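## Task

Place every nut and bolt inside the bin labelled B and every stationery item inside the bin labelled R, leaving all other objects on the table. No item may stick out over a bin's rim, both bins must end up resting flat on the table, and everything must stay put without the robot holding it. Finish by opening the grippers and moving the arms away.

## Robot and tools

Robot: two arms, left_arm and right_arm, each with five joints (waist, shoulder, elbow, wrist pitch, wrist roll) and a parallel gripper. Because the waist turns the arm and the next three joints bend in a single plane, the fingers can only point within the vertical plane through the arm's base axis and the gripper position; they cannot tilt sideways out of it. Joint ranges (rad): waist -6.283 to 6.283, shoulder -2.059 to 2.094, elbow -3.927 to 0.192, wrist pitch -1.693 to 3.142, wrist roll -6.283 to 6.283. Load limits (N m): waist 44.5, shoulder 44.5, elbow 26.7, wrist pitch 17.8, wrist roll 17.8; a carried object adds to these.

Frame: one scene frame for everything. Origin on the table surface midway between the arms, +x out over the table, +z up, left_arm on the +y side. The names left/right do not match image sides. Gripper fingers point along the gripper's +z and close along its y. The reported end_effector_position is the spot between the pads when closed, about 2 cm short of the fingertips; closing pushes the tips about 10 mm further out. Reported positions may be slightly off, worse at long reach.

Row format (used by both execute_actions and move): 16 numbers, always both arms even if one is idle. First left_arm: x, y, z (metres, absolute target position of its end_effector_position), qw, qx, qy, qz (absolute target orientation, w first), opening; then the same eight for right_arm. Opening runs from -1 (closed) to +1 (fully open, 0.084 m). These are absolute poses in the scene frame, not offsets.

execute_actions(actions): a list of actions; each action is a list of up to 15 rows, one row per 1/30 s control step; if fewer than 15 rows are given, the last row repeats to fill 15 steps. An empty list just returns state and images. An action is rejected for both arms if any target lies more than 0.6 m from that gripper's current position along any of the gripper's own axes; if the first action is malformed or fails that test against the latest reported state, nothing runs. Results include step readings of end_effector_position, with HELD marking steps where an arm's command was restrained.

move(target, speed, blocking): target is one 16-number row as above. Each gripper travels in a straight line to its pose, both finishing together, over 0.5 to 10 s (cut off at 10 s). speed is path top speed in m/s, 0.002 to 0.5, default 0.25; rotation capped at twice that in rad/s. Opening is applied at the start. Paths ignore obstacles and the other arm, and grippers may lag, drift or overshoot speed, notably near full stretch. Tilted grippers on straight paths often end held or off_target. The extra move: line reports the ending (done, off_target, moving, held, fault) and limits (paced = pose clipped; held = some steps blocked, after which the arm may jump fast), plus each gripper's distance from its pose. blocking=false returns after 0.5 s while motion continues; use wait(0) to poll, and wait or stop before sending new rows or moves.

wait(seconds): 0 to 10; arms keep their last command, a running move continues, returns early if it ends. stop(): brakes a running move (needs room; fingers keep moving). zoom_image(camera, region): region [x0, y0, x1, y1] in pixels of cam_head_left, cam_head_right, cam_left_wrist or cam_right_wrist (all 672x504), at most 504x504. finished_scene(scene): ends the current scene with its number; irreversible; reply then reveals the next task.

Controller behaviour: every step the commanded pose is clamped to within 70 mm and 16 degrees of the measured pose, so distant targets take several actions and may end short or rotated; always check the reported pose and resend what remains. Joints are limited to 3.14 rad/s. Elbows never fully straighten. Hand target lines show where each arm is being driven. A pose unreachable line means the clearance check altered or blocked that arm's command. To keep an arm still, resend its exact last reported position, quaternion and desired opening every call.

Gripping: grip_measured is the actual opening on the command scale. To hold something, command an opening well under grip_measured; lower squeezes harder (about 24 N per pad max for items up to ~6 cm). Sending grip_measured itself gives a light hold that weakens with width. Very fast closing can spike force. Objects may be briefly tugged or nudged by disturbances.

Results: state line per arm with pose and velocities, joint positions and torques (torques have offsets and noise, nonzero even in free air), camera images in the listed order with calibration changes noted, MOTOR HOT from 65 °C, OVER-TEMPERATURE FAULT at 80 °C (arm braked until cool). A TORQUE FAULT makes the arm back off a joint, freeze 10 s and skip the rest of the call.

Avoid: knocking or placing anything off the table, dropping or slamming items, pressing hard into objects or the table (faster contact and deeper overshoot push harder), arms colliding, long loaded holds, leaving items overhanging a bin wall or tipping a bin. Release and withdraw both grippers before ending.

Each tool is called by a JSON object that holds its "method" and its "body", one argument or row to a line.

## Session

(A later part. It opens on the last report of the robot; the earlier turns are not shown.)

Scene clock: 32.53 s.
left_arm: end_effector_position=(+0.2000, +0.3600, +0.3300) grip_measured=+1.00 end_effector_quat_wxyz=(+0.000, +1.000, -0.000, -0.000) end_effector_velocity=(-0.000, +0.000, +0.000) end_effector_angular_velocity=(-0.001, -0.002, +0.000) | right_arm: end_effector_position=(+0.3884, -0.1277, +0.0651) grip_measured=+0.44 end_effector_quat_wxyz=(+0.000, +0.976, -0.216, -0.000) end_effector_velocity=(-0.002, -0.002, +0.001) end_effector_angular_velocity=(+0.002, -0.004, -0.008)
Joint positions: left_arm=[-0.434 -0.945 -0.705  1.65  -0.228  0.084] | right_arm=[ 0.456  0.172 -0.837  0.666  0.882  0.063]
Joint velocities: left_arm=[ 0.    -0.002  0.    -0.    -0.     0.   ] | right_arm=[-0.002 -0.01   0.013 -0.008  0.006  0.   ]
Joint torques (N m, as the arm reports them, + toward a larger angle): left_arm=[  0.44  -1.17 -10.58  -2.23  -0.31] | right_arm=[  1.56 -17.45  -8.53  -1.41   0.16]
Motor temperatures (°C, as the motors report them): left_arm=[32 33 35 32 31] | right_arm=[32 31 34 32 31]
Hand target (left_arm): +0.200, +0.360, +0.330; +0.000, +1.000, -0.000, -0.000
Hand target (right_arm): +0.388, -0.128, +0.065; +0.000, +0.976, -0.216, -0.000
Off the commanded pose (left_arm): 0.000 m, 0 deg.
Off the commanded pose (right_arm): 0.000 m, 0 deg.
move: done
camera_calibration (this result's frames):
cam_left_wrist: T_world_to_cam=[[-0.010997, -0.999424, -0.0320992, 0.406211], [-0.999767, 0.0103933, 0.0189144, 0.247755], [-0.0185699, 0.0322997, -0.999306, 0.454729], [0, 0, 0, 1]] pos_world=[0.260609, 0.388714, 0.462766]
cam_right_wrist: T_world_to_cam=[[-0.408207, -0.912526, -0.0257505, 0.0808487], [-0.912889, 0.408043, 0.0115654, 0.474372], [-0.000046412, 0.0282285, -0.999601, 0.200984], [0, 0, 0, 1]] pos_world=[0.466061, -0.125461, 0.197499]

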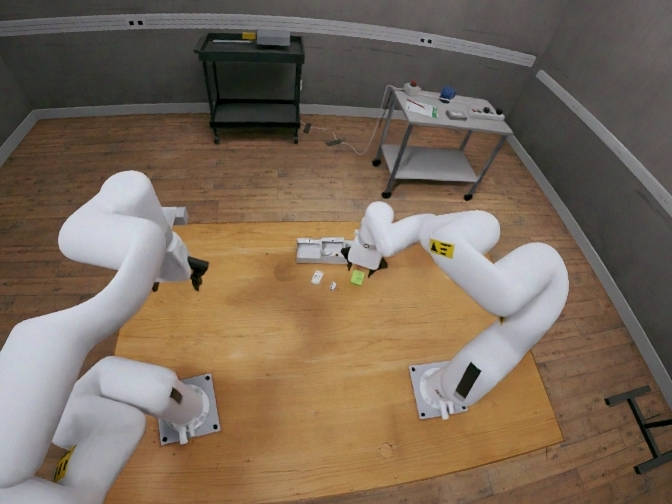

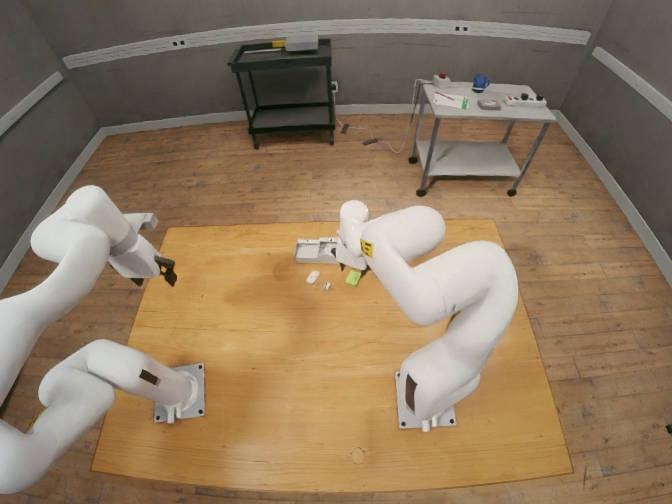

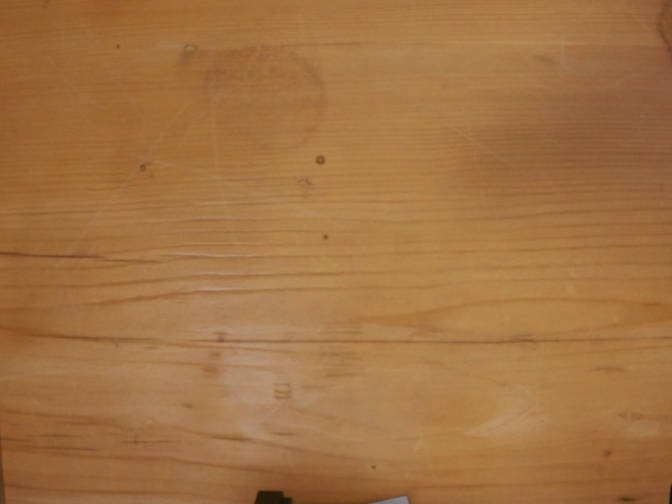

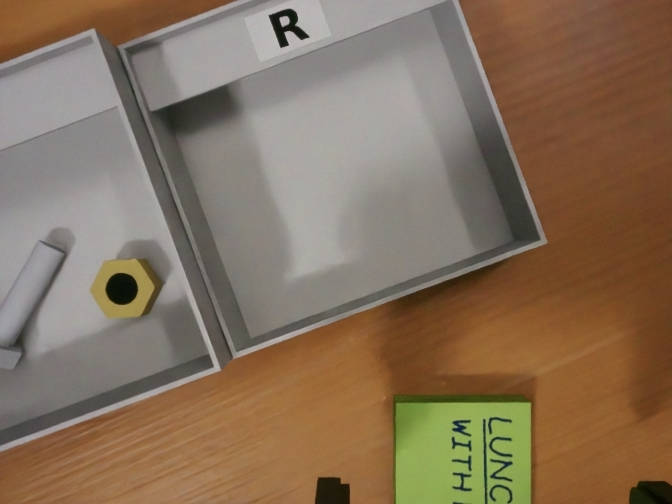

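{"method": "move", "body": {
  "target": [0.2,0.36,0.33,0,1,0,0,1, 0.3875,-0.1295,0.022,0,0.976,-0.216,0,0.45],
  "speed": 0.1
}}

{"method": "move", "body": {
  "target": [0.2,0.36,0.33,0,1,0,0,1, 0.3875,-0.1295,0.022,0,0.976,-0.216,0,-0.6],
  "speed": 0.1
}}

{"method": "move", "body": {
  "target": [0.2,0.36,0.33,0,1,0,0,1, 0.40,-0.13,0.078,0,0.99,-0.14,0,-0.6],
  "speed": 0.15
}}

Scene clock: 33.67 s.
left_arm: end_effector_position=(+0.2000, +0.3600, +0.3300) grip_measured=+1.00 end_effector_quat_wxyz=(+0.000, +1.000, -0.000, -0.000) end_effector_velocity=(-0.000, +0.000, -0.000) end_effector_angular_velocity=(+0.000, +0.002, -0.000) | right_arm: end_effector_position=(+0.3875, -0.1295, +0.0224) grip_measured=+0.44 end_effector_quat_wxyz=(-0.000, +0.976, -0.216, +0.000) end_effector_velocity=(-0.000, +0.000, -0.003) end_effector_angular_velocity=(-0.001, +0.001, +0.000)
Joint positions: left_arm=[-0.434 -0.945 -0.705  1.65  -0.228  0.084] | right_arm=[ 0.453  0.273 -0.818  0.545  0.88   0.063]
Joint velocities: left_arm=[0.    0.001 0.    0.001 0.    0.   ] | right_arm=[ 0.     0.009 -0.001 -0.007 -0.     0.   ]
Joint torques (N m, as the arm reports them, + toward a larger angle): left_arm=[  0.33  -0.96 -10.93  -2.33  -0.23] | right_arm=[  1.77 -18.36  -7.6   -1.41   0.3 ]
Motor temperatures (°C, as the motors report them): left_arm=[32 33 35 32 31] | right_arm=[32 31 34 32 31]
Hand target (left_arm): +0.200, +0.360, +0.330; +0.000, +1.000, +0.000, -0.000
Hand target (right_arm): +0.387, -0.130, +0.022; +0.000, +0.976, -0.216, +0.000
Off the commanded pose (left_arm): 0.000 m, 0 deg.
Off the commanded pose (right_arm): 0.000 m, 0 deg.
move: done
camera_calibration (this result's frames):
cam_left_wrist: T_world_to_cam=[[-0.010997, -0.999424, -0.0320992, 0.406211], [-0.999767, 0.0103933, 0.0189144, 0.247755], [-0.0185699, 0.0322997, -0.999306, 0.454729], [0, 0, 0, 1]] pos_world=[0.260609, 0.388714, 0.462766]
cam_right_wrist: T_world_to_cam=[[-0.408962, -0.912173, -0.0262864, 0.0781674], [-0.912551, 0.408812, 0.0111102, 0.474795], [0.000611736, 0.0285313, -0.999593, 0.158071], [0, 0, 0, 1]] pos_world=[0.465145, -0.127309, 0.154787]

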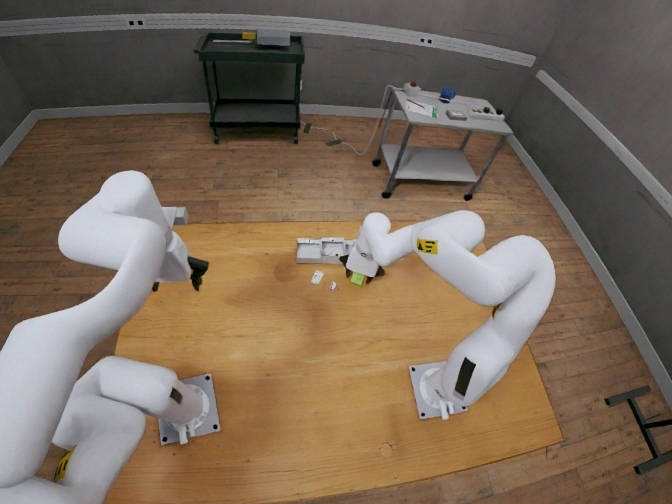

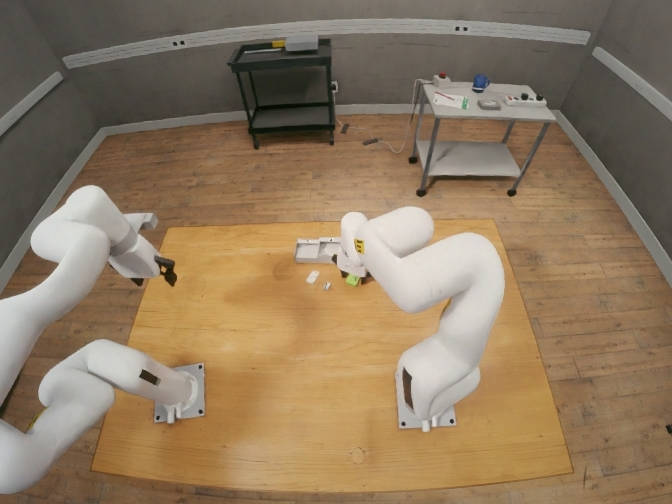

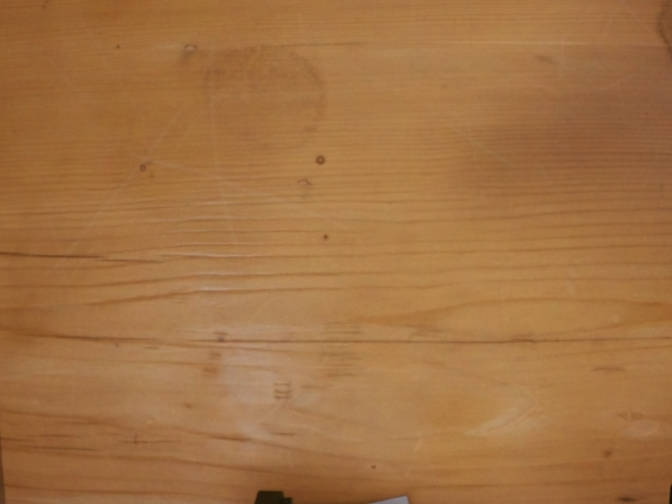

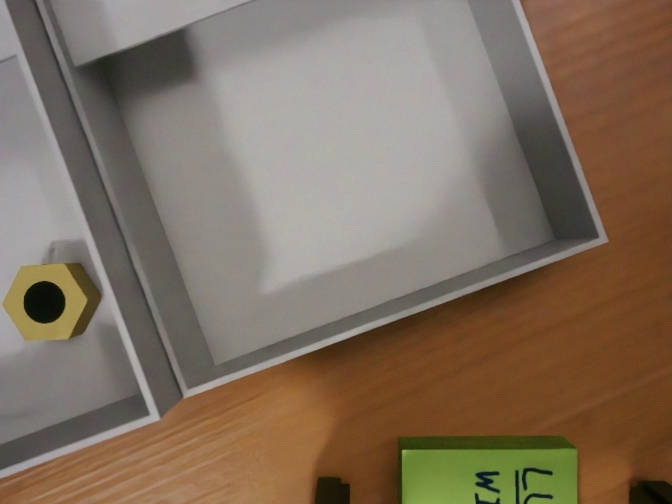

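Scene clock: 34.37 s.
left_arm: end_effector_position=(+0.2000, +0.3600, +0.3300) grip_measured=+1.00 end_effector_quat_wxyz=(+0.000, +1.000, -0.000, -0.000) end_effector_velocity=(-0.000, -0.000, +0.000) end_effector_angular_velocity=(-0.000, -0.002, -0.001) | right_arm: end_effector_position=(+0.3877, -0.1294, +0.0222) grip_measured=-0.15 end_effector_quat_wxyz=(-0.000, +0.976, -0.216, +0.000) end_effector_velocity=(+0.000, -0.001, -0.000) end_effector_angular_velocity=(-0.000, +0.001, -0.002)
Joint positions: left_arm=[-0.434 -0.945 -0.705  1.65  -0.228  0.084] | right_arm=[ 0.453  0.274 -0.818  0.544  0.88   0.037]
Joint velocities: left_arm=[-0.    -0.002 -0.     0.     0.    -0.   ] | right_arm=[-0.002  0.001 -0.    -0.    -0.     0.   ]
Joint torques (N m, as the arm reports them, + toward a larger angle): left_arm=[  0.32  -0.96 -10.58  -2.19  -0.23] | right_arm=[  2.08 -17.06  -7.51  -1.34   0.25]
Motor temperatures (°C, as the motors report them): left_arm=[32 33 35 32 31] | right_arm=[32 31 34 32 31]
Hand target (left_arm): +0.200, +0.360, +0.330; +0.000, +1.000, -0.000, -0.000
Hand target (right_arm): +0.387, -0.130, +0.022; +0.000, +0.976, -0.216, +0.000
Off the commanded pose (left_arm): 0.000 m, 0 deg.
Off the commanded pose (right_arm): 0.000 m, 0 deg.
move: done
camera_calibration (this result's frames):
cam_left_wrist: T_world_to_cam=[[-0.010997, -0.999424, -0.0320992, 0.406211], [-0.999767, 0.0103933, 0.0189142, 0.247755], [-0.0185697, 0.0322997, -0.999306, 0.454729], [0, 0, 0, 1]] pos_world=[0.260609, 0.388714, 0.462766]
cam_right_wrist: T_world_to_cam=[[-0.40896, -0.912169, -0.0264229, 0.0782627], [-0.912552, 0.408813, 0.0109939, 0.474892], [0.000773717, 0.0286084, -0.99959, 0.157858], [0, 0, 0, 1]] pos_world=[0.465247, -0.127269, 0.15464]

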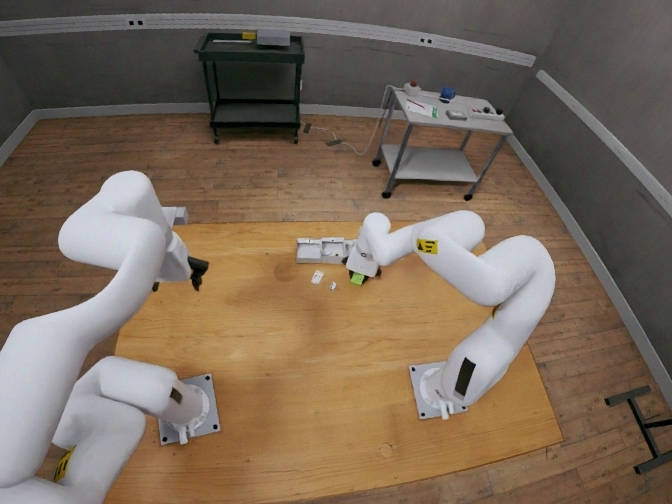

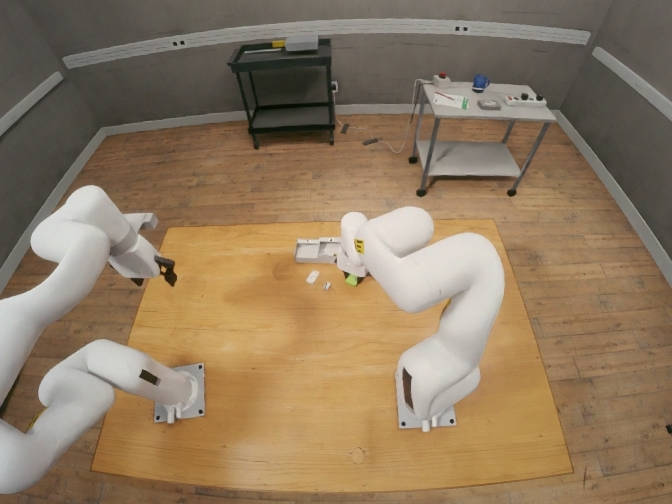

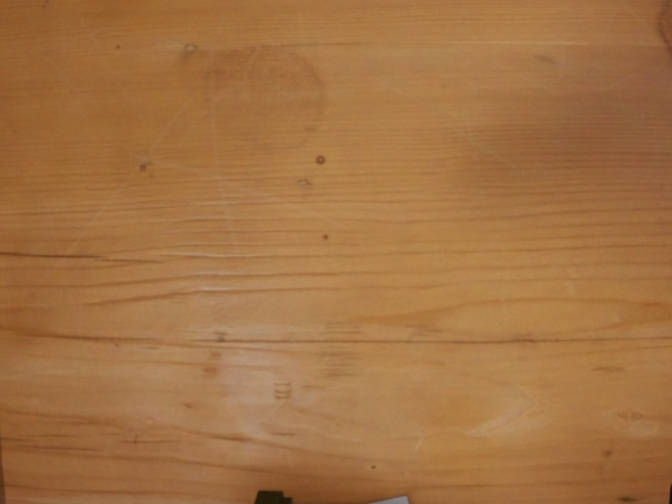

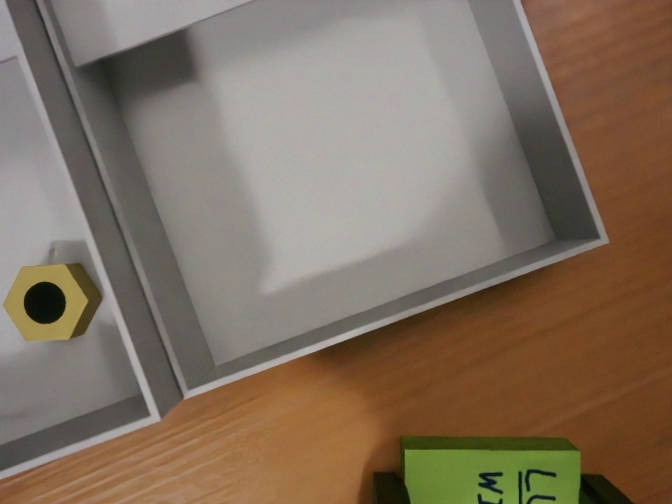

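Scene clock: 35.47 s.
left_arm: end_effector_position=(+0.2000, +0.3600, +0.3300) grip_measured=+1.00 end_effector_quat_wxyz=(+0.000, +1.000, -0.000, -0.000) end_effector_velocity=(+0.000, +0.000, +0.000) end_effector_angular_velocity=(-0.000, -0.000, +0.000) | right_arm: end_effector_position=(+0.3998, -0.1301, +0.0776) grip_measured=-0.15 end_effector_quat_wxyz=(+0.000, +0.990, -0.140, -0.000) end_effector_velocity=(+0.001, +0.000, +0.003) end_effector_angular_velocity=(-0.000, +0.001, +0.008)
Joint positions: left_arm=[-0.434 -0.945 -0.705  1.65  -0.228  0.084] | right_arm=[ 0.441  0.17  -0.881  0.71   0.714  0.037]
Joint velocities: left_arm=[ 0.     0.    -0.    -0.001  0.    -0.   ] | right_arm=[-0.    -0.004 -0.006  0.011 -0.008 -0.   ]
Joint torques (N m, as the arm reports them, + toward a larger angle): left_arm=[  0.45  -0.94 -10.71  -2.4   -0.27] | right_arm=[  2.12 -18.37  -8.66  -1.48   0.2 ]
Motor temperatures (°C, as the motors report them): left_arm=[32 33 35 32 31] | right_arm=[32 31 34 32 31]
Hand target (left_arm): +0.200, +0.360, +0.330; +0.000, +1.000, -0.000, -0.000
Hand target (right_arm): +0.400, -0.130, +0.078; +0.000, +0.990, -0.140, +0.000
Off the commanded pose (left_arm): 0.000 m, 0 deg.
Off the commanded pose (right_arm): 0.000 m, 0 deg.
move: done
camera_calibration (this result's frames):
cam_left_wrist: T_world_to_cam=[[-0.010997, -0.999424, -0.0320991, 0.406211], [-0.999767, 0.0103933, 0.0189141, 0.247755], [-0.0185696, 0.0322997, -0.999306, 0.454729], [0, 0, 0, 1]] pos_world=[0.260609, 0.388714, 0.462766]
cam_right_wrist: T_world_to_cam=[[-0.264388, -0.964067, -0.0259398, 0.019532], [-0.964407, 0.264174, 0.0114423, 0.487518], [-0.00417848, 0.0280418, -0.999598, 0.215153], [0, 0, 0, 1]] pos_world=[0.476229, -0.115992, 0.209995]

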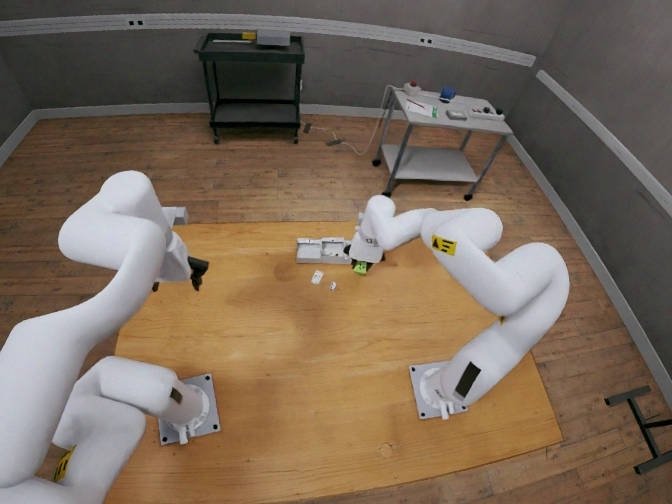

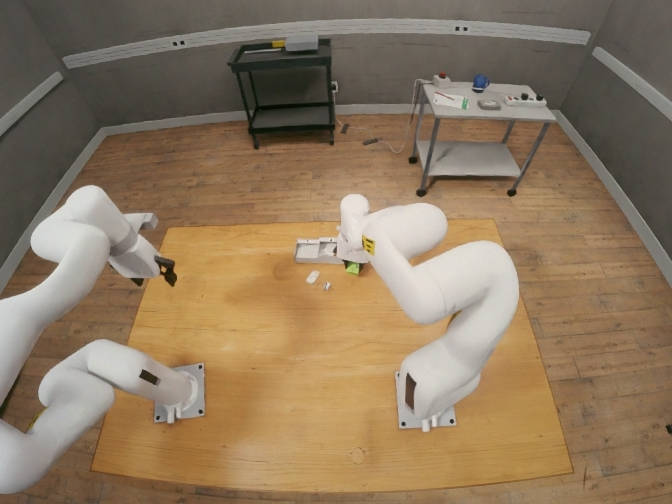

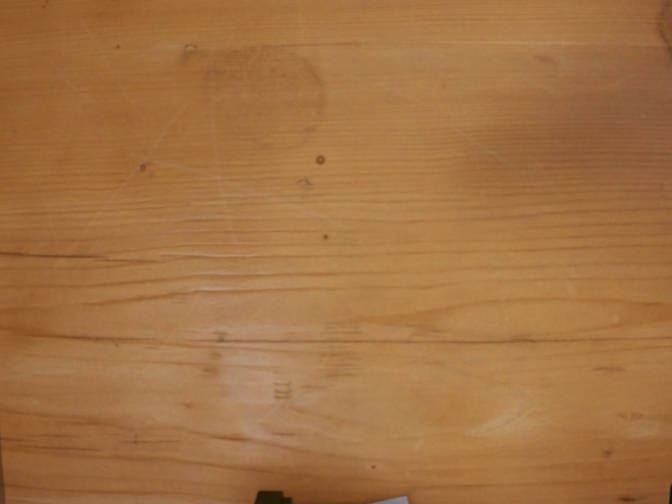

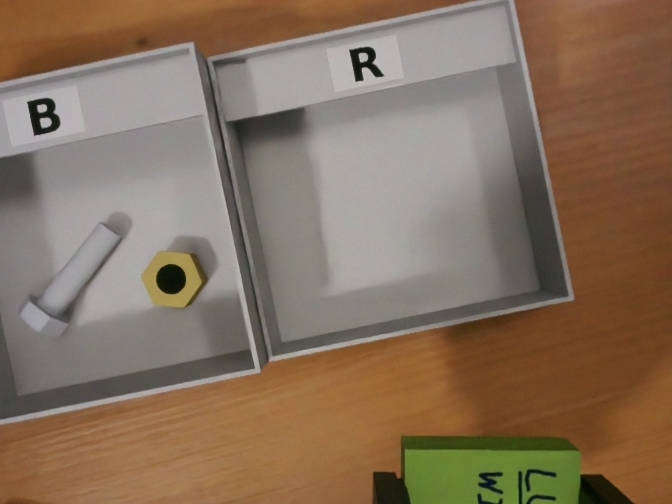

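{"method": "move", "body": {
  "target": [0.2,0.36,0.33,0,1,0,0,1, 0.4788,-0.1342,0.075,0,0.999,-0.041,0,-0.6],
  "speed": 0.2
}}

{"method": "zoom_image", "body": {
  "camera": "cam_head_left",
  "region": [310, 210, 410, 285]
}}

Scene clock: 36.97 s.
left_arm: end_effector_position=(+0.2000, +0.3600, +0.3300) grip_measured=+1.00 end_effector_quat_wxyz=(+0.000, +1.000, +0.000, -0.000) end_effector_velocity=(-0.000, -0.000, +0.000) end_effector_angular_velocity=(-0.001, -0.002, -0.001) | right_arm: end_effector_position=(+0.4783, -0.1343, +0.0749) grip_measured=-0.15 end_effector_quat_wxyz=(-0.000, +0.999, -0.041, +0.000) end_effector_velocity=(+0.003, -0.000, -0.000) end_effector_angular_velocity=(-0.002, +0.006, +0.004)
Joint positions: left_arm=[-0.434 -0.945 -0.705  1.65  -0.228  0.084] | right_arm=[ 0.371  0.38  -1.173  0.793  0.445  0.037]
Joint velocities: left_arm=[-0.002 -0.002  0.    -0.    -0.    -0.   ] | right_arm=[-0.003  0.013 -0.021  0.014 -0.007 -0.   ]
Joint torques (N m, as the arm reports them, + toward a larger angle): left_arm=[  0.66  -1.16 -10.88  -2.2   -0.22] | right_arm=[  1.95 -22.24  -8.97  -1.11   0.23]
Motor temperatures (°C, as the motors report them): left_arm=[32 33 35 32 31] | right_arm=[32 31 34 32 31]
Hand target (left_arm): +0.200, +0.360, +0.330; +0.000, +1.000, +0.000, -0.000
Hand target (right_arm): +0.479, -0.134, +0.075; -0.000, +0.999, -0.041, +0.000
Off the commanded pose (left_arm): 0.000 m, 0 deg.
Off the commanded pose (right_arm): 0.000 m, 0 deg.
move: done
camera_calibration (this result's frames):
cam_left_wrist: T_world_to_cam=[[-0.0109969, -0.999424, -0.0320991, 0.406211], [-0.999767, 0.0103932, 0.0189141, 0.247755], [-0.0185696, 0.0322997, -0.999306, 0.454729], [0, 0, 0, 1]] pos_world=[0.260609, 0.388714, 0.462766]
cam_right_wrist: T_world_to_cam=[[-0.0684152, -0.997309, -0.0263635, -0.0620352], [-0.997618, 0.0681555, 0.0106274, 0.554016], [-0.00880194, 0.0270278, -0.999596, 0.214988], [0, 0, 0, 1]] pos_world=[0.550344, -0.105438, 0.207378]

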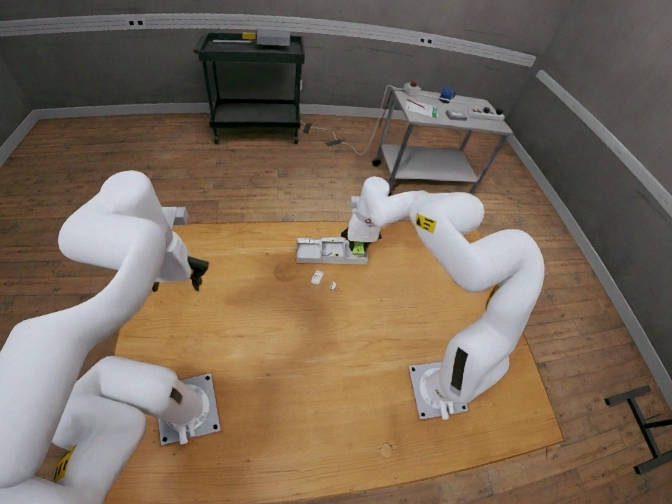

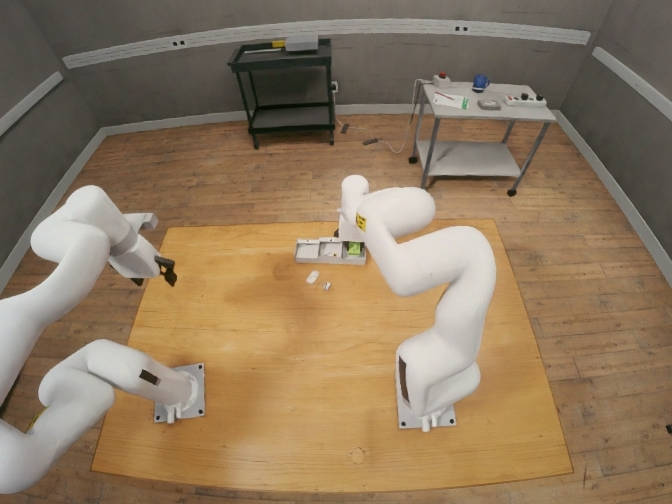

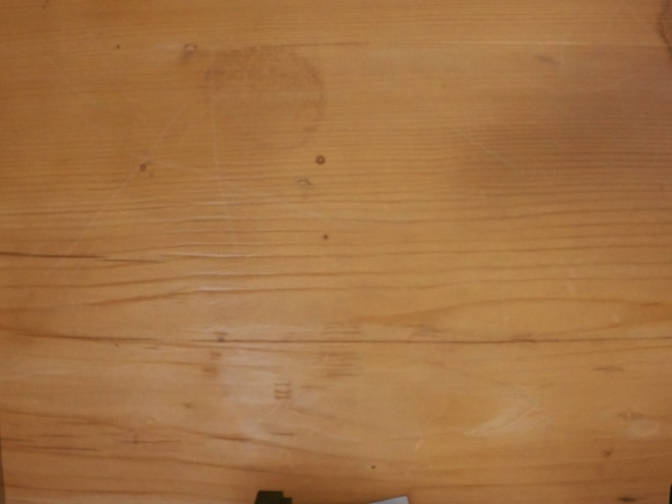

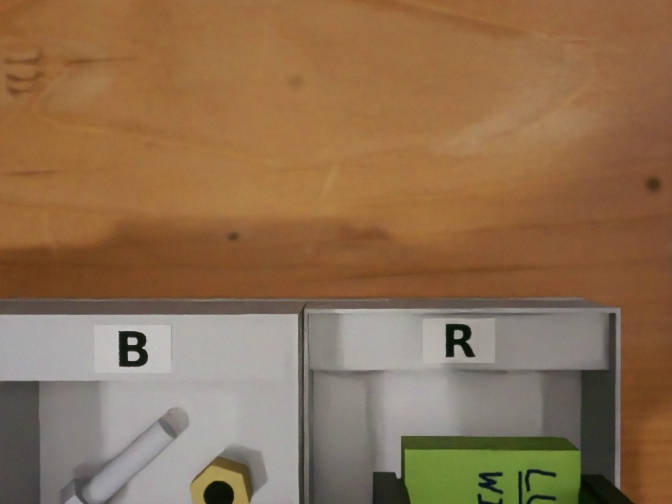

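Region (310, 210, 410, 285) of cam_head_left's 672x504 image, scaled by 5.040, with more detail than that image has; it fills the top 378 rows of this view, and the rest is white.

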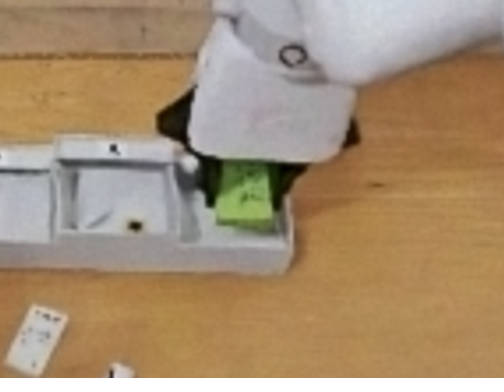

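{"method": "move", "body": {
  "target": [0.2,0.36,0.33,0,1,0,0,1, 0.4815,-0.1344,0.034,0,0.999,-0.041,0,-0.6],
  "speed": 0.08
}}

{"method": "zoom_image", "body": {
  "camera": "cam_head_left",
  "region": [310, 210, 410, 285]
}}

Scene clock: 38.10 s.
left_arm: end_effector_position=(+0.2000, +0.3600, +0.3300) grip_measured=+1.00 end_effector_quat_wxyz=(+0.000, +1.000, +0.000, -0.000) end_effector_velocity=(+0.000, -0.000, +0.000) end_effector_angular_velocity=(-0.000, -0.000, -0.000) | right_arm: end_effector_position=(+0.4815, -0.1344, +0.0344) grip_measured=-0.15 end_effector_quat_wxyz=(-0.000, +0.999, -0.041, +0.000) end_effector_velocity=(+0.000, -0.000, -0.003) end_effector_angular_velocity=(-0.000, +0.001, -0.000)
Joint positions: left_arm=[-0.434 -0.945 -0.705  1.65  -0.228  0.084] | right_arm=[ 0.369  0.467 -1.171  0.703  0.442  0.037]
Joint velocities: left_arm=[ 0.     0.001 -0.    -0.001  0.    -0.   ] | right_arm=[-0.     0.008 -0.002 -0.005 -0.    -0.   ]
Joint torques (N m, as the arm reports them, + toward a larger angle): left_arm=[  0.66  -0.9  -10.87  -2.24  -0.29] | right_arm=[  2.09 -21.7   -8.67  -1.41   0.23]
Motor temperatures (°C, as the motors report them): left_arm=[32 33 35 32 31] | right_arm=[32 31 34 32 31]
Hand target (left_arm): +0.200, +0.360, +0.330; +0.000, +1.000, +0.000, -0.000
Hand target (right_arm): +0.481, -0.134, +0.034; +0.000, +0.999, -0.041, +0.000
Off the commanded pose (left_arm): 0.000 m, 0 deg.
Off the commanded pose (right_arm): 0.000 m, 0 deg.
move: done
camera_calibration (this result's frames):
cam_left_wrist: T_world_to_cam=[[-0.0109966, -0.999424, -0.0320991, 0.406211], [-0.999767, 0.0103929, 0.0189141, 0.247756], [-0.0185696, 0.0322996, -0.999306, 0.454729], [0, 0, 0, 1]] pos_world=[0.260609, 0.388714, 0.462766]
cam_right_wrist: T_world_to_cam=[[-0.0678302, -0.997353, -0.0261963, -0.0632711], [-0.997655, 0.0675621, 0.0109889, 0.557555], [-0.00918993, 0.0268802, -0.999596, 0.174696], [0, 0, 0, 1]] pos_world=[0.553561, -0.105469, 0.166841]

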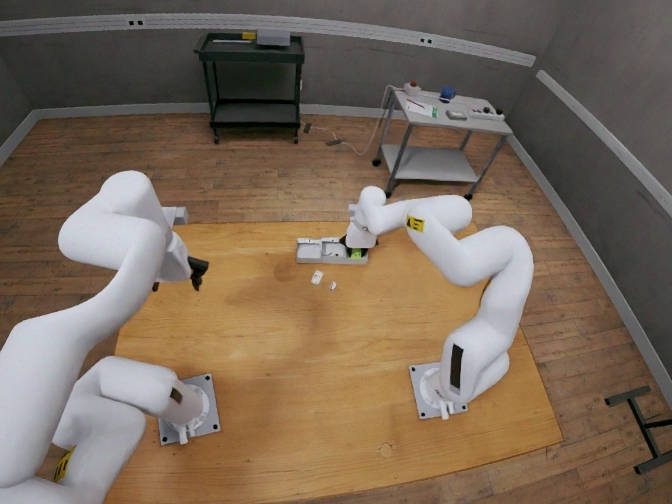

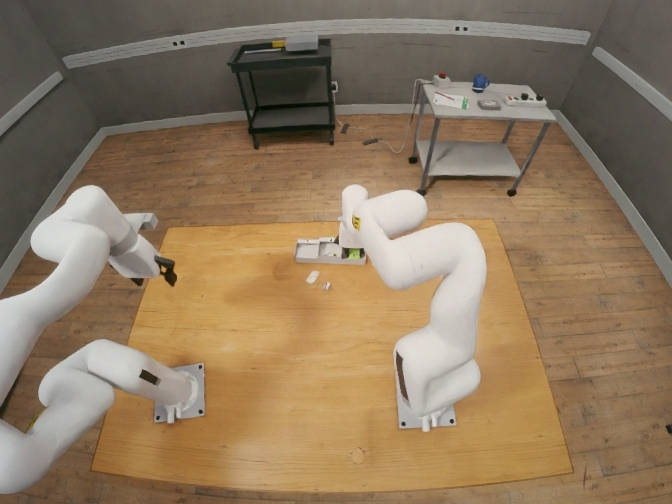

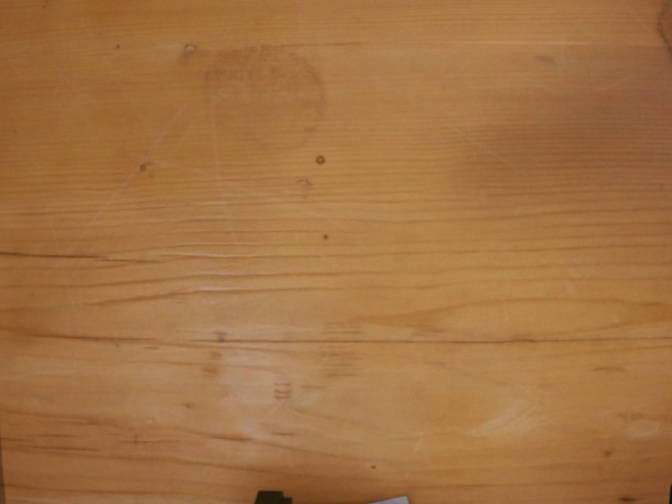

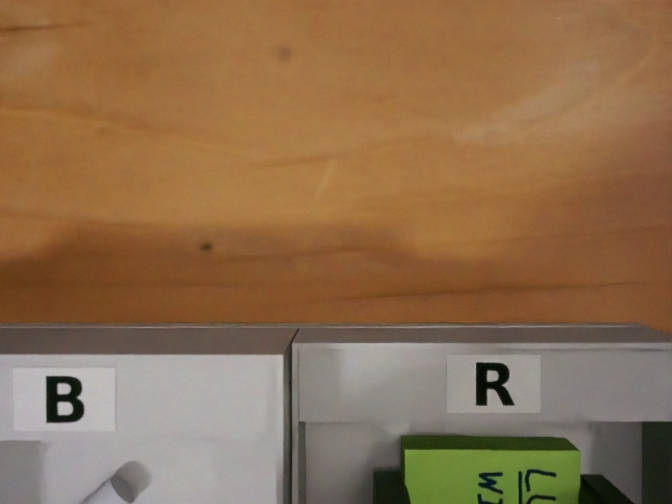

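Region (310, 210, 410, 285) of cam_head_left's 672x504 image, scaled by 5.040, with more detail than that image has; it fills the top 378 rows of this view, and the rest is white.

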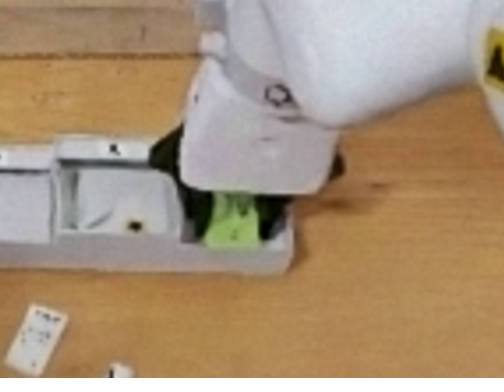

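Release with a small opening.

{"method": "move", "body": {
  "target": [0.2,0.36,0.33,0,1,0,0,1, 0.4815,-0.1344,0.034,0,0.999,-0.041,0,-0.03],
  "speed": 0.1
}}

{"method": "move", "body": {
  "target": [0.2,0.36,0.33,0,1,0,0,1, 0.478,-0.132,0.075,0,0.999,-0.041,0,-0.03],
  "speed": 0.12
}}

Scene clock: 38.90 s.
left_arm: end_effector_position=(+0.2000, +0.3600, +0.3300) grip_measured=+1.00 end_effector_quat_wxyz=(+0.000, +1.000, -0.000, -0.000) end_effector_velocity=(+0.000, +0.000, -0.000) end_effector_angular_velocity=(+0.000, +0.002, +0.001) | right_arm: end_effector_position=(+0.4815, -0.1344, +0.0340) grip_measured=-0.04 end_effector_quat_wxyz=(-0.000, +0.999, -0.041, +0.000) end_effector_velocity=(-0.000, -0.000, -0.000) end_effector_angular_velocity=(-0.000, +0.001, -0.000)
Joint positions: left_arm=[-0.434 -0.945 -0.705  1.65  -0.228  0.084] | right_arm=[ 0.369  0.468 -1.171  0.703  0.442  0.042]
Joint velocities: left_arm=[ 0.001  0.001 -0.     0.001  0.    -0.   ] | right_arm=[-0.001  0.     0.    -0.    -0.     0.   ]
Joint torques (N m, as the arm reports them, + toward a larger angle): left_arm=[  0.18  -0.78 -10.68  -2.27  -0.18] | right_arm=[  2.11 -22.58  -8.97  -1.27   0.28]
Motor temperatures (°C, as the motors report them): left_arm=[32 33 35 32 31] | right_arm=[32 31 34 32 31]
Hand target (left_arm): +0.200, +0.360, +0.330; +0.000, +1.000, +0.000, -0.000
Hand target (right_arm): +0.481, -0.134, +0.034; +0.000, +0.999, -0.041, +0.000
Off the commanded pose (left_arm): 0.000 m, 0 deg.
Off the commanded pose (right_arm): 0.000 m, 0 deg.
move: done
camera_calibration (this result's frames):
cam_left_wrist: T_world_to_cam=[[-0.0109971, -0.999424, -0.0320992, 0.406211], [-0.999767, 0.0103934, 0.0189141, 0.247755], [-0.0185696, 0.0322997, -0.999306, 0.454729], [0, 0, 0, 1]] pos_world=[0.260609, 0.388714, 0.462766]
cam_right_wrist: T_world_to_cam=[[-0.0678428, -0.997356, -0.0260574, -0.0632978], [-0.997651, 0.0675678, 0.0112934, 0.557536], [-0.00950288, 0.0267623, -0.999597, 0.174425], [0, 0, 0, 1]] pos_world=[0.55359, -0.10547, 0.166408]

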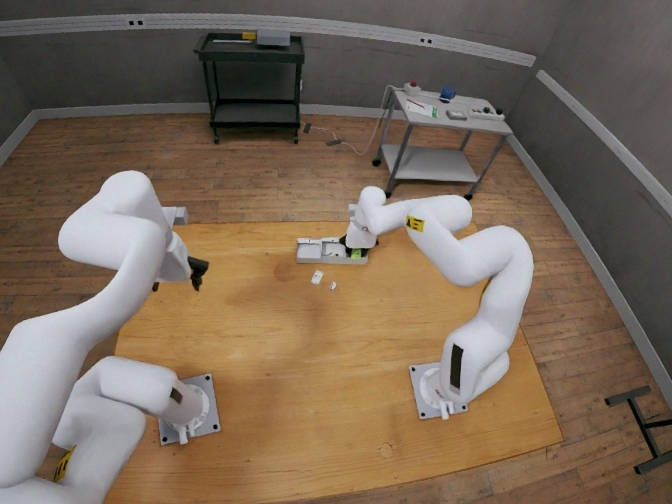

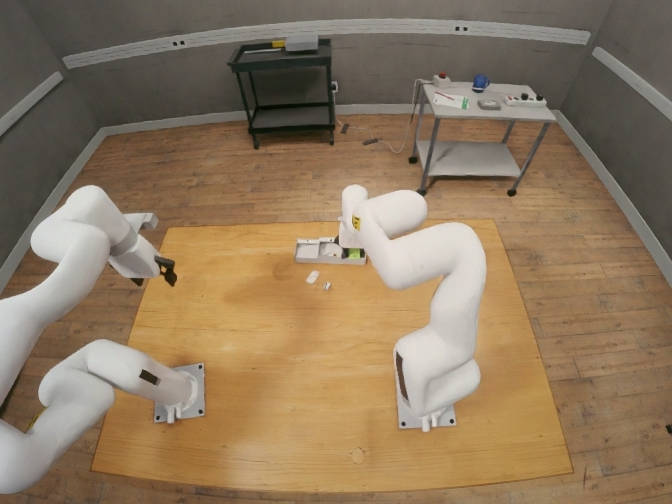

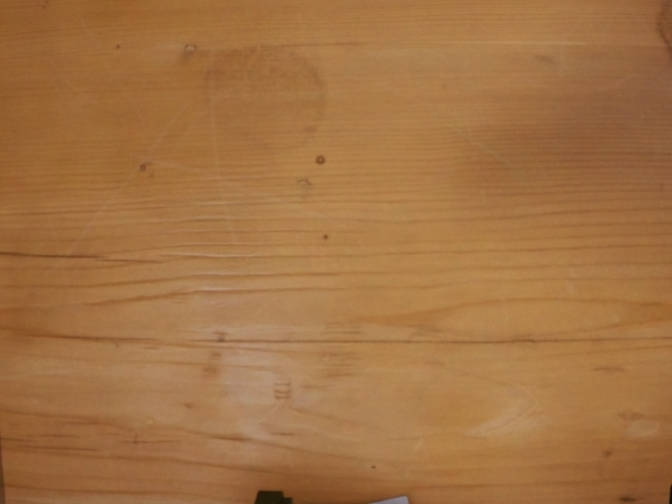

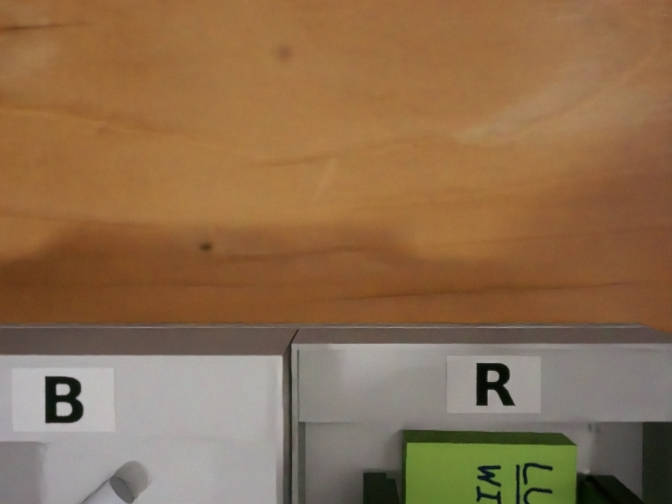

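Scene clock: 39.87 s.
left_arm: end_effector_position=(+0.2000, +0.3600, +0.3300) grip_measured=+1.00 end_effector_quat_wxyz=(+0.000, +1.000, -0.000, -0.000) end_effector_velocity=(+0.000, +0.000, +0.000) end_effector_angular_velocity=(-0.000, -0.001, +0.001) | right_arm: end_effector_position=(+0.4780, -0.1321, +0.0745) grip_measured=-0.04 end_effector_quat_wxyz=(+0.000, +0.999, -0.041, -0.000) end_effector_velocity=(+0.000, +0.000, +0.004) end_effector_angular_velocity=(+0.001, -0.002, +0.000)
Joint positions: left_arm=[-0.434 -0.945 -0.705  1.65  -0.228  0.084] | right_arm=[ 0.375  0.383 -1.176  0.794  0.449  0.042]
Joint velocities: left_arm=[ 0.001 -0.     0.    -0.    -0.    -0.   ] | right_arm=[ 0.001 -0.007 -0.002  0.007  0.001  0.   ]
Joint torques (N m, as the arm reports them, + toward a larger angle): left_arm=[  0.33  -1.08 -10.76  -2.28  -0.33] | right_arm=[  1.69 -21.38  -8.95  -1.27   0.31]
Motor temperatures (°C, as the motors report them): left_arm=[32 33 35 32 31] | right_arm=[32 31 34 32 31]
Hand target (left_arm): +0.200, +0.360, +0.330; +0.000, +1.000, +0.000, -0.000
Hand target (right_arm): +0.478, -0.132, +0.075; +0.000, +0.999, -0.041, +0.000
Off the commanded pose (left_arm): 0.000 m, 0 deg.
Off the commanded pose (right_arm): 0.000 m, 0 deg.
move: done
camera_calibration (this result's frames):
cam_left_wrist: T_world_to_cam=[[-0.010997, -0.999424, -0.0320991, 0.406211], [-0.999767, 0.0103933, 0.0189141, 0.247755], [-0.0185696, 0.0322997, -0.999306, 0.454729], [0, 0, 0, 1]] pos_world=[0.260609, 0.388714, 0.462766]
cam_right_wrist: T_world_to_cam=[[-0.0678689, -0.997358, -0.025891, -0.0601477], [-0.997645, 0.0675859, 0.0116523, 0.553351], [-0.00987163, 0.0266209, -0.999597, 0.214982], [0, 0, 0, 1]] pos_world=[0.550088, -0.103111, 0.20689]

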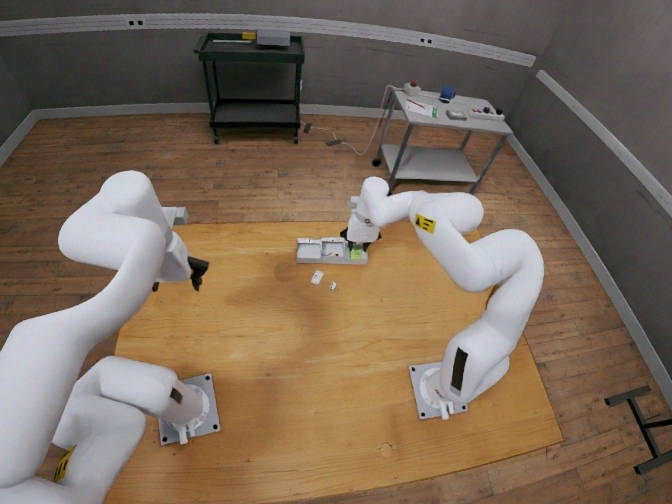

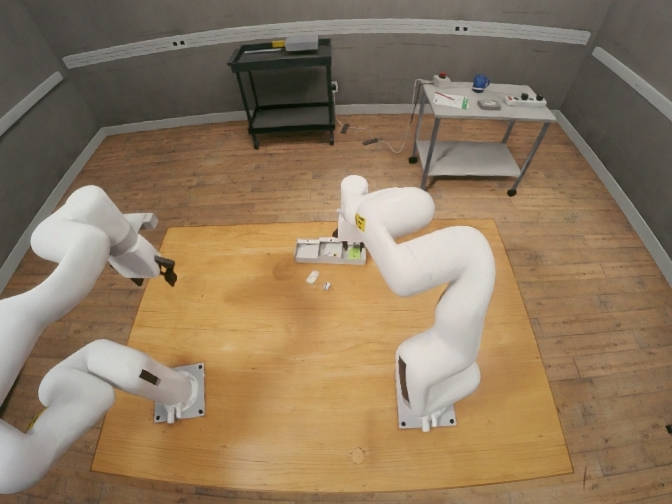

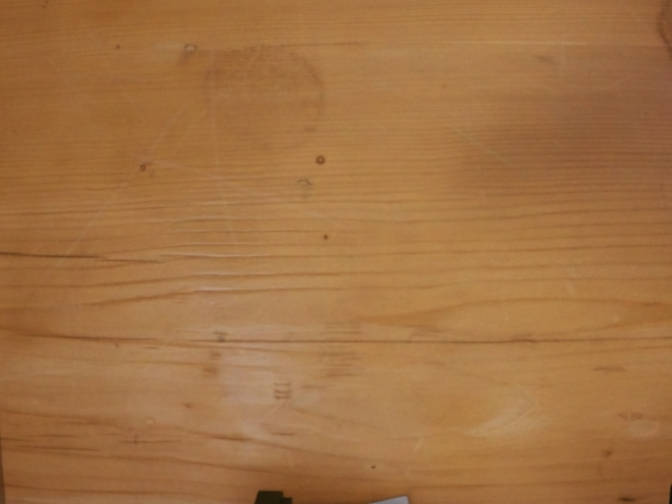

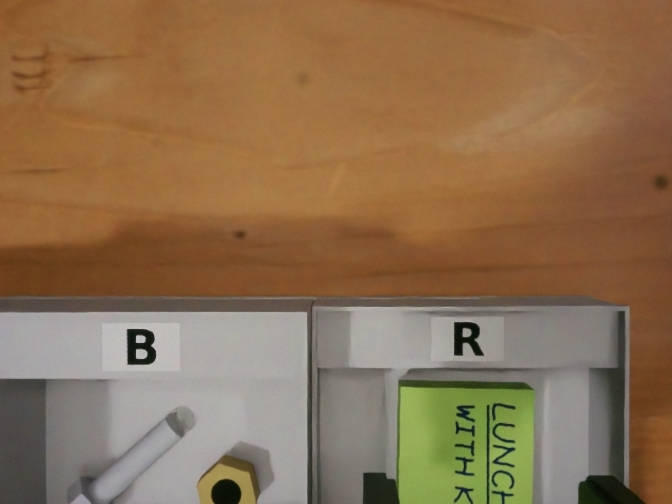

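{"method": "execute_actions", "body": {
  "actions": []
}}

Scene clock: 40.27 s.
left_arm: end_effector_position=(+0.2000, +0.3600, +0.3300) grip_measured=+1.00 end_effector_quat_wxyz=(+0.000, +1.000, -0.000, -0.000) end_effector_velocity=(-0.000, -0.000, +0.000) end_effector_angular_velocity=(+0.000, +0.000, -0.001) | right_arm: end_effector_position=(+0.4780, -0.1320, +0.0750) grip_measured=-0.04 end_effector_quat_wxyz=(+0.000, +0.999, -0.041, -0.000) end_effector_velocity=(+0.000, -0.000, -0.000) end_effector_angular_velocity=(-0.000, +0.000, -0.001)
Joint positions: left_arm=[-0.434 -0.945 -0.705  1.65  -0.228  0.084] | right_arm=[ 0.376  0.382 -1.176  0.795  0.449  0.042]
Joint velocities: left_arm=[-0.001 -0.001  0.     0.001  0.    -0.   ] | right_arm=[-0.001  0.    -0.     0.    -0.    -0.   ]
Joint torques (N m, as the arm reports them, + toward a larger angle): left_arm=[  0.34  -0.93 -10.92  -2.26  -0.24] | right_arm=[  1.95 -21.77  -9.04  -1.39   0.36]
Motor temperatures (°C, as the motors report them): left_arm=[32 33 35 32 31] | right_arm=[32 31 34 32 31]
Hand target (left_arm): +0.200, +0.360, +0.330; +0.000, +1.000, +0.000, -0.000
Hand target (right_arm): +0.478, -0.132, +0.075; +0.000, +0.999, -0.041, +0.000
Off the commanded pose (left_arm): 0.000 m, 0 deg.
Off the commanded pose (right_arm): 0.000 m, 0 deg.
camera_calibration (this result's frames):
cam_left_wrist: T_world_to_cam=[[-0.0109971, -0.999424, -0.0320992, 0.406211], [-0.999767, 0.0103934, 0.0189143, 0.247755], [-0.0185698, 0.0322997, -0.999306, 0.454729], [0, 0, 0, 1]] pos_world=[0.260609, 0.388714, 0.462766]
cam_right_wrist: T_world_to_cam=[[-0.0678485, -0.997356, -0.0260225, -0.0600741], [-0.99765, 0.0675719, 0.0113689, 0.553413], [-0.00958045, 0.0267327, -0.999597, 0.215351], [0, 0, 0, 1]] pos_world=[0.550099, -0.103067, 0.207409]

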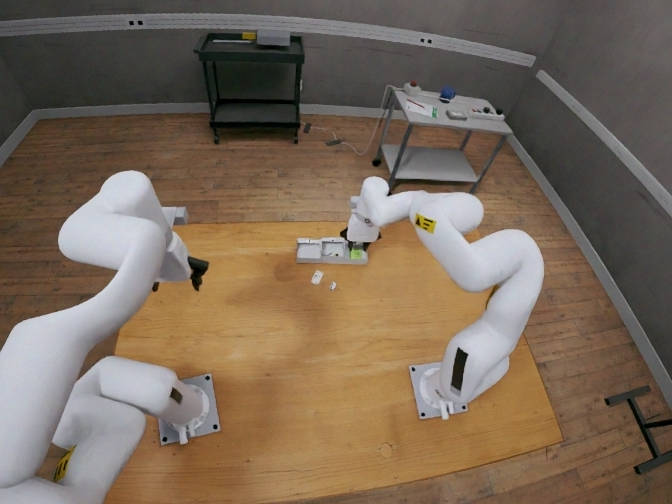

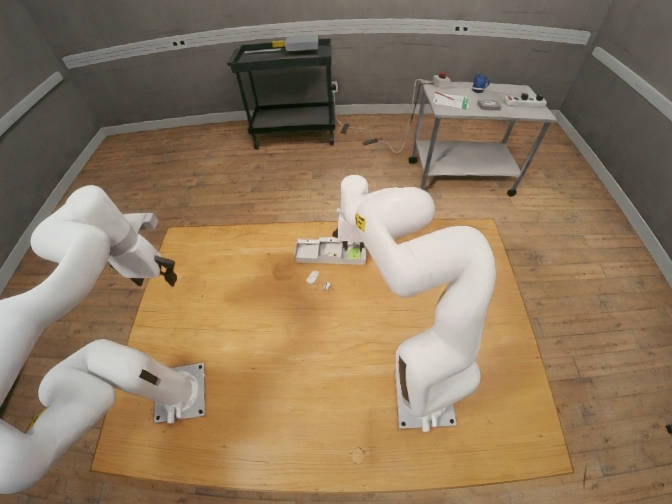

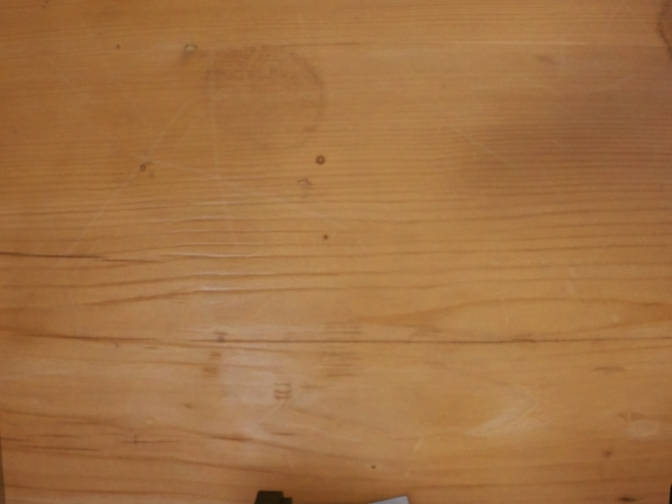

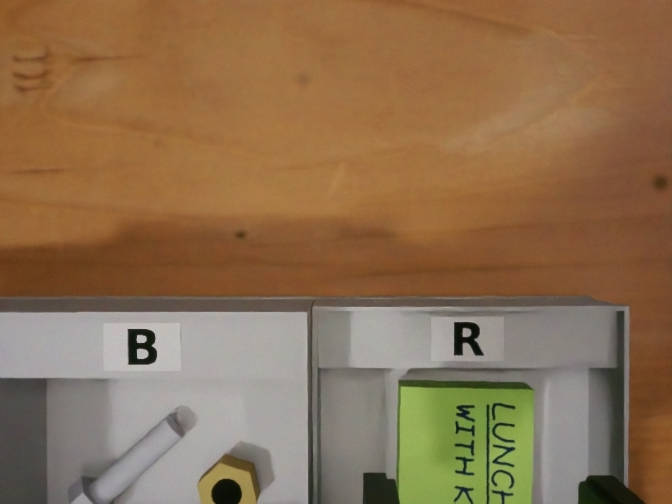

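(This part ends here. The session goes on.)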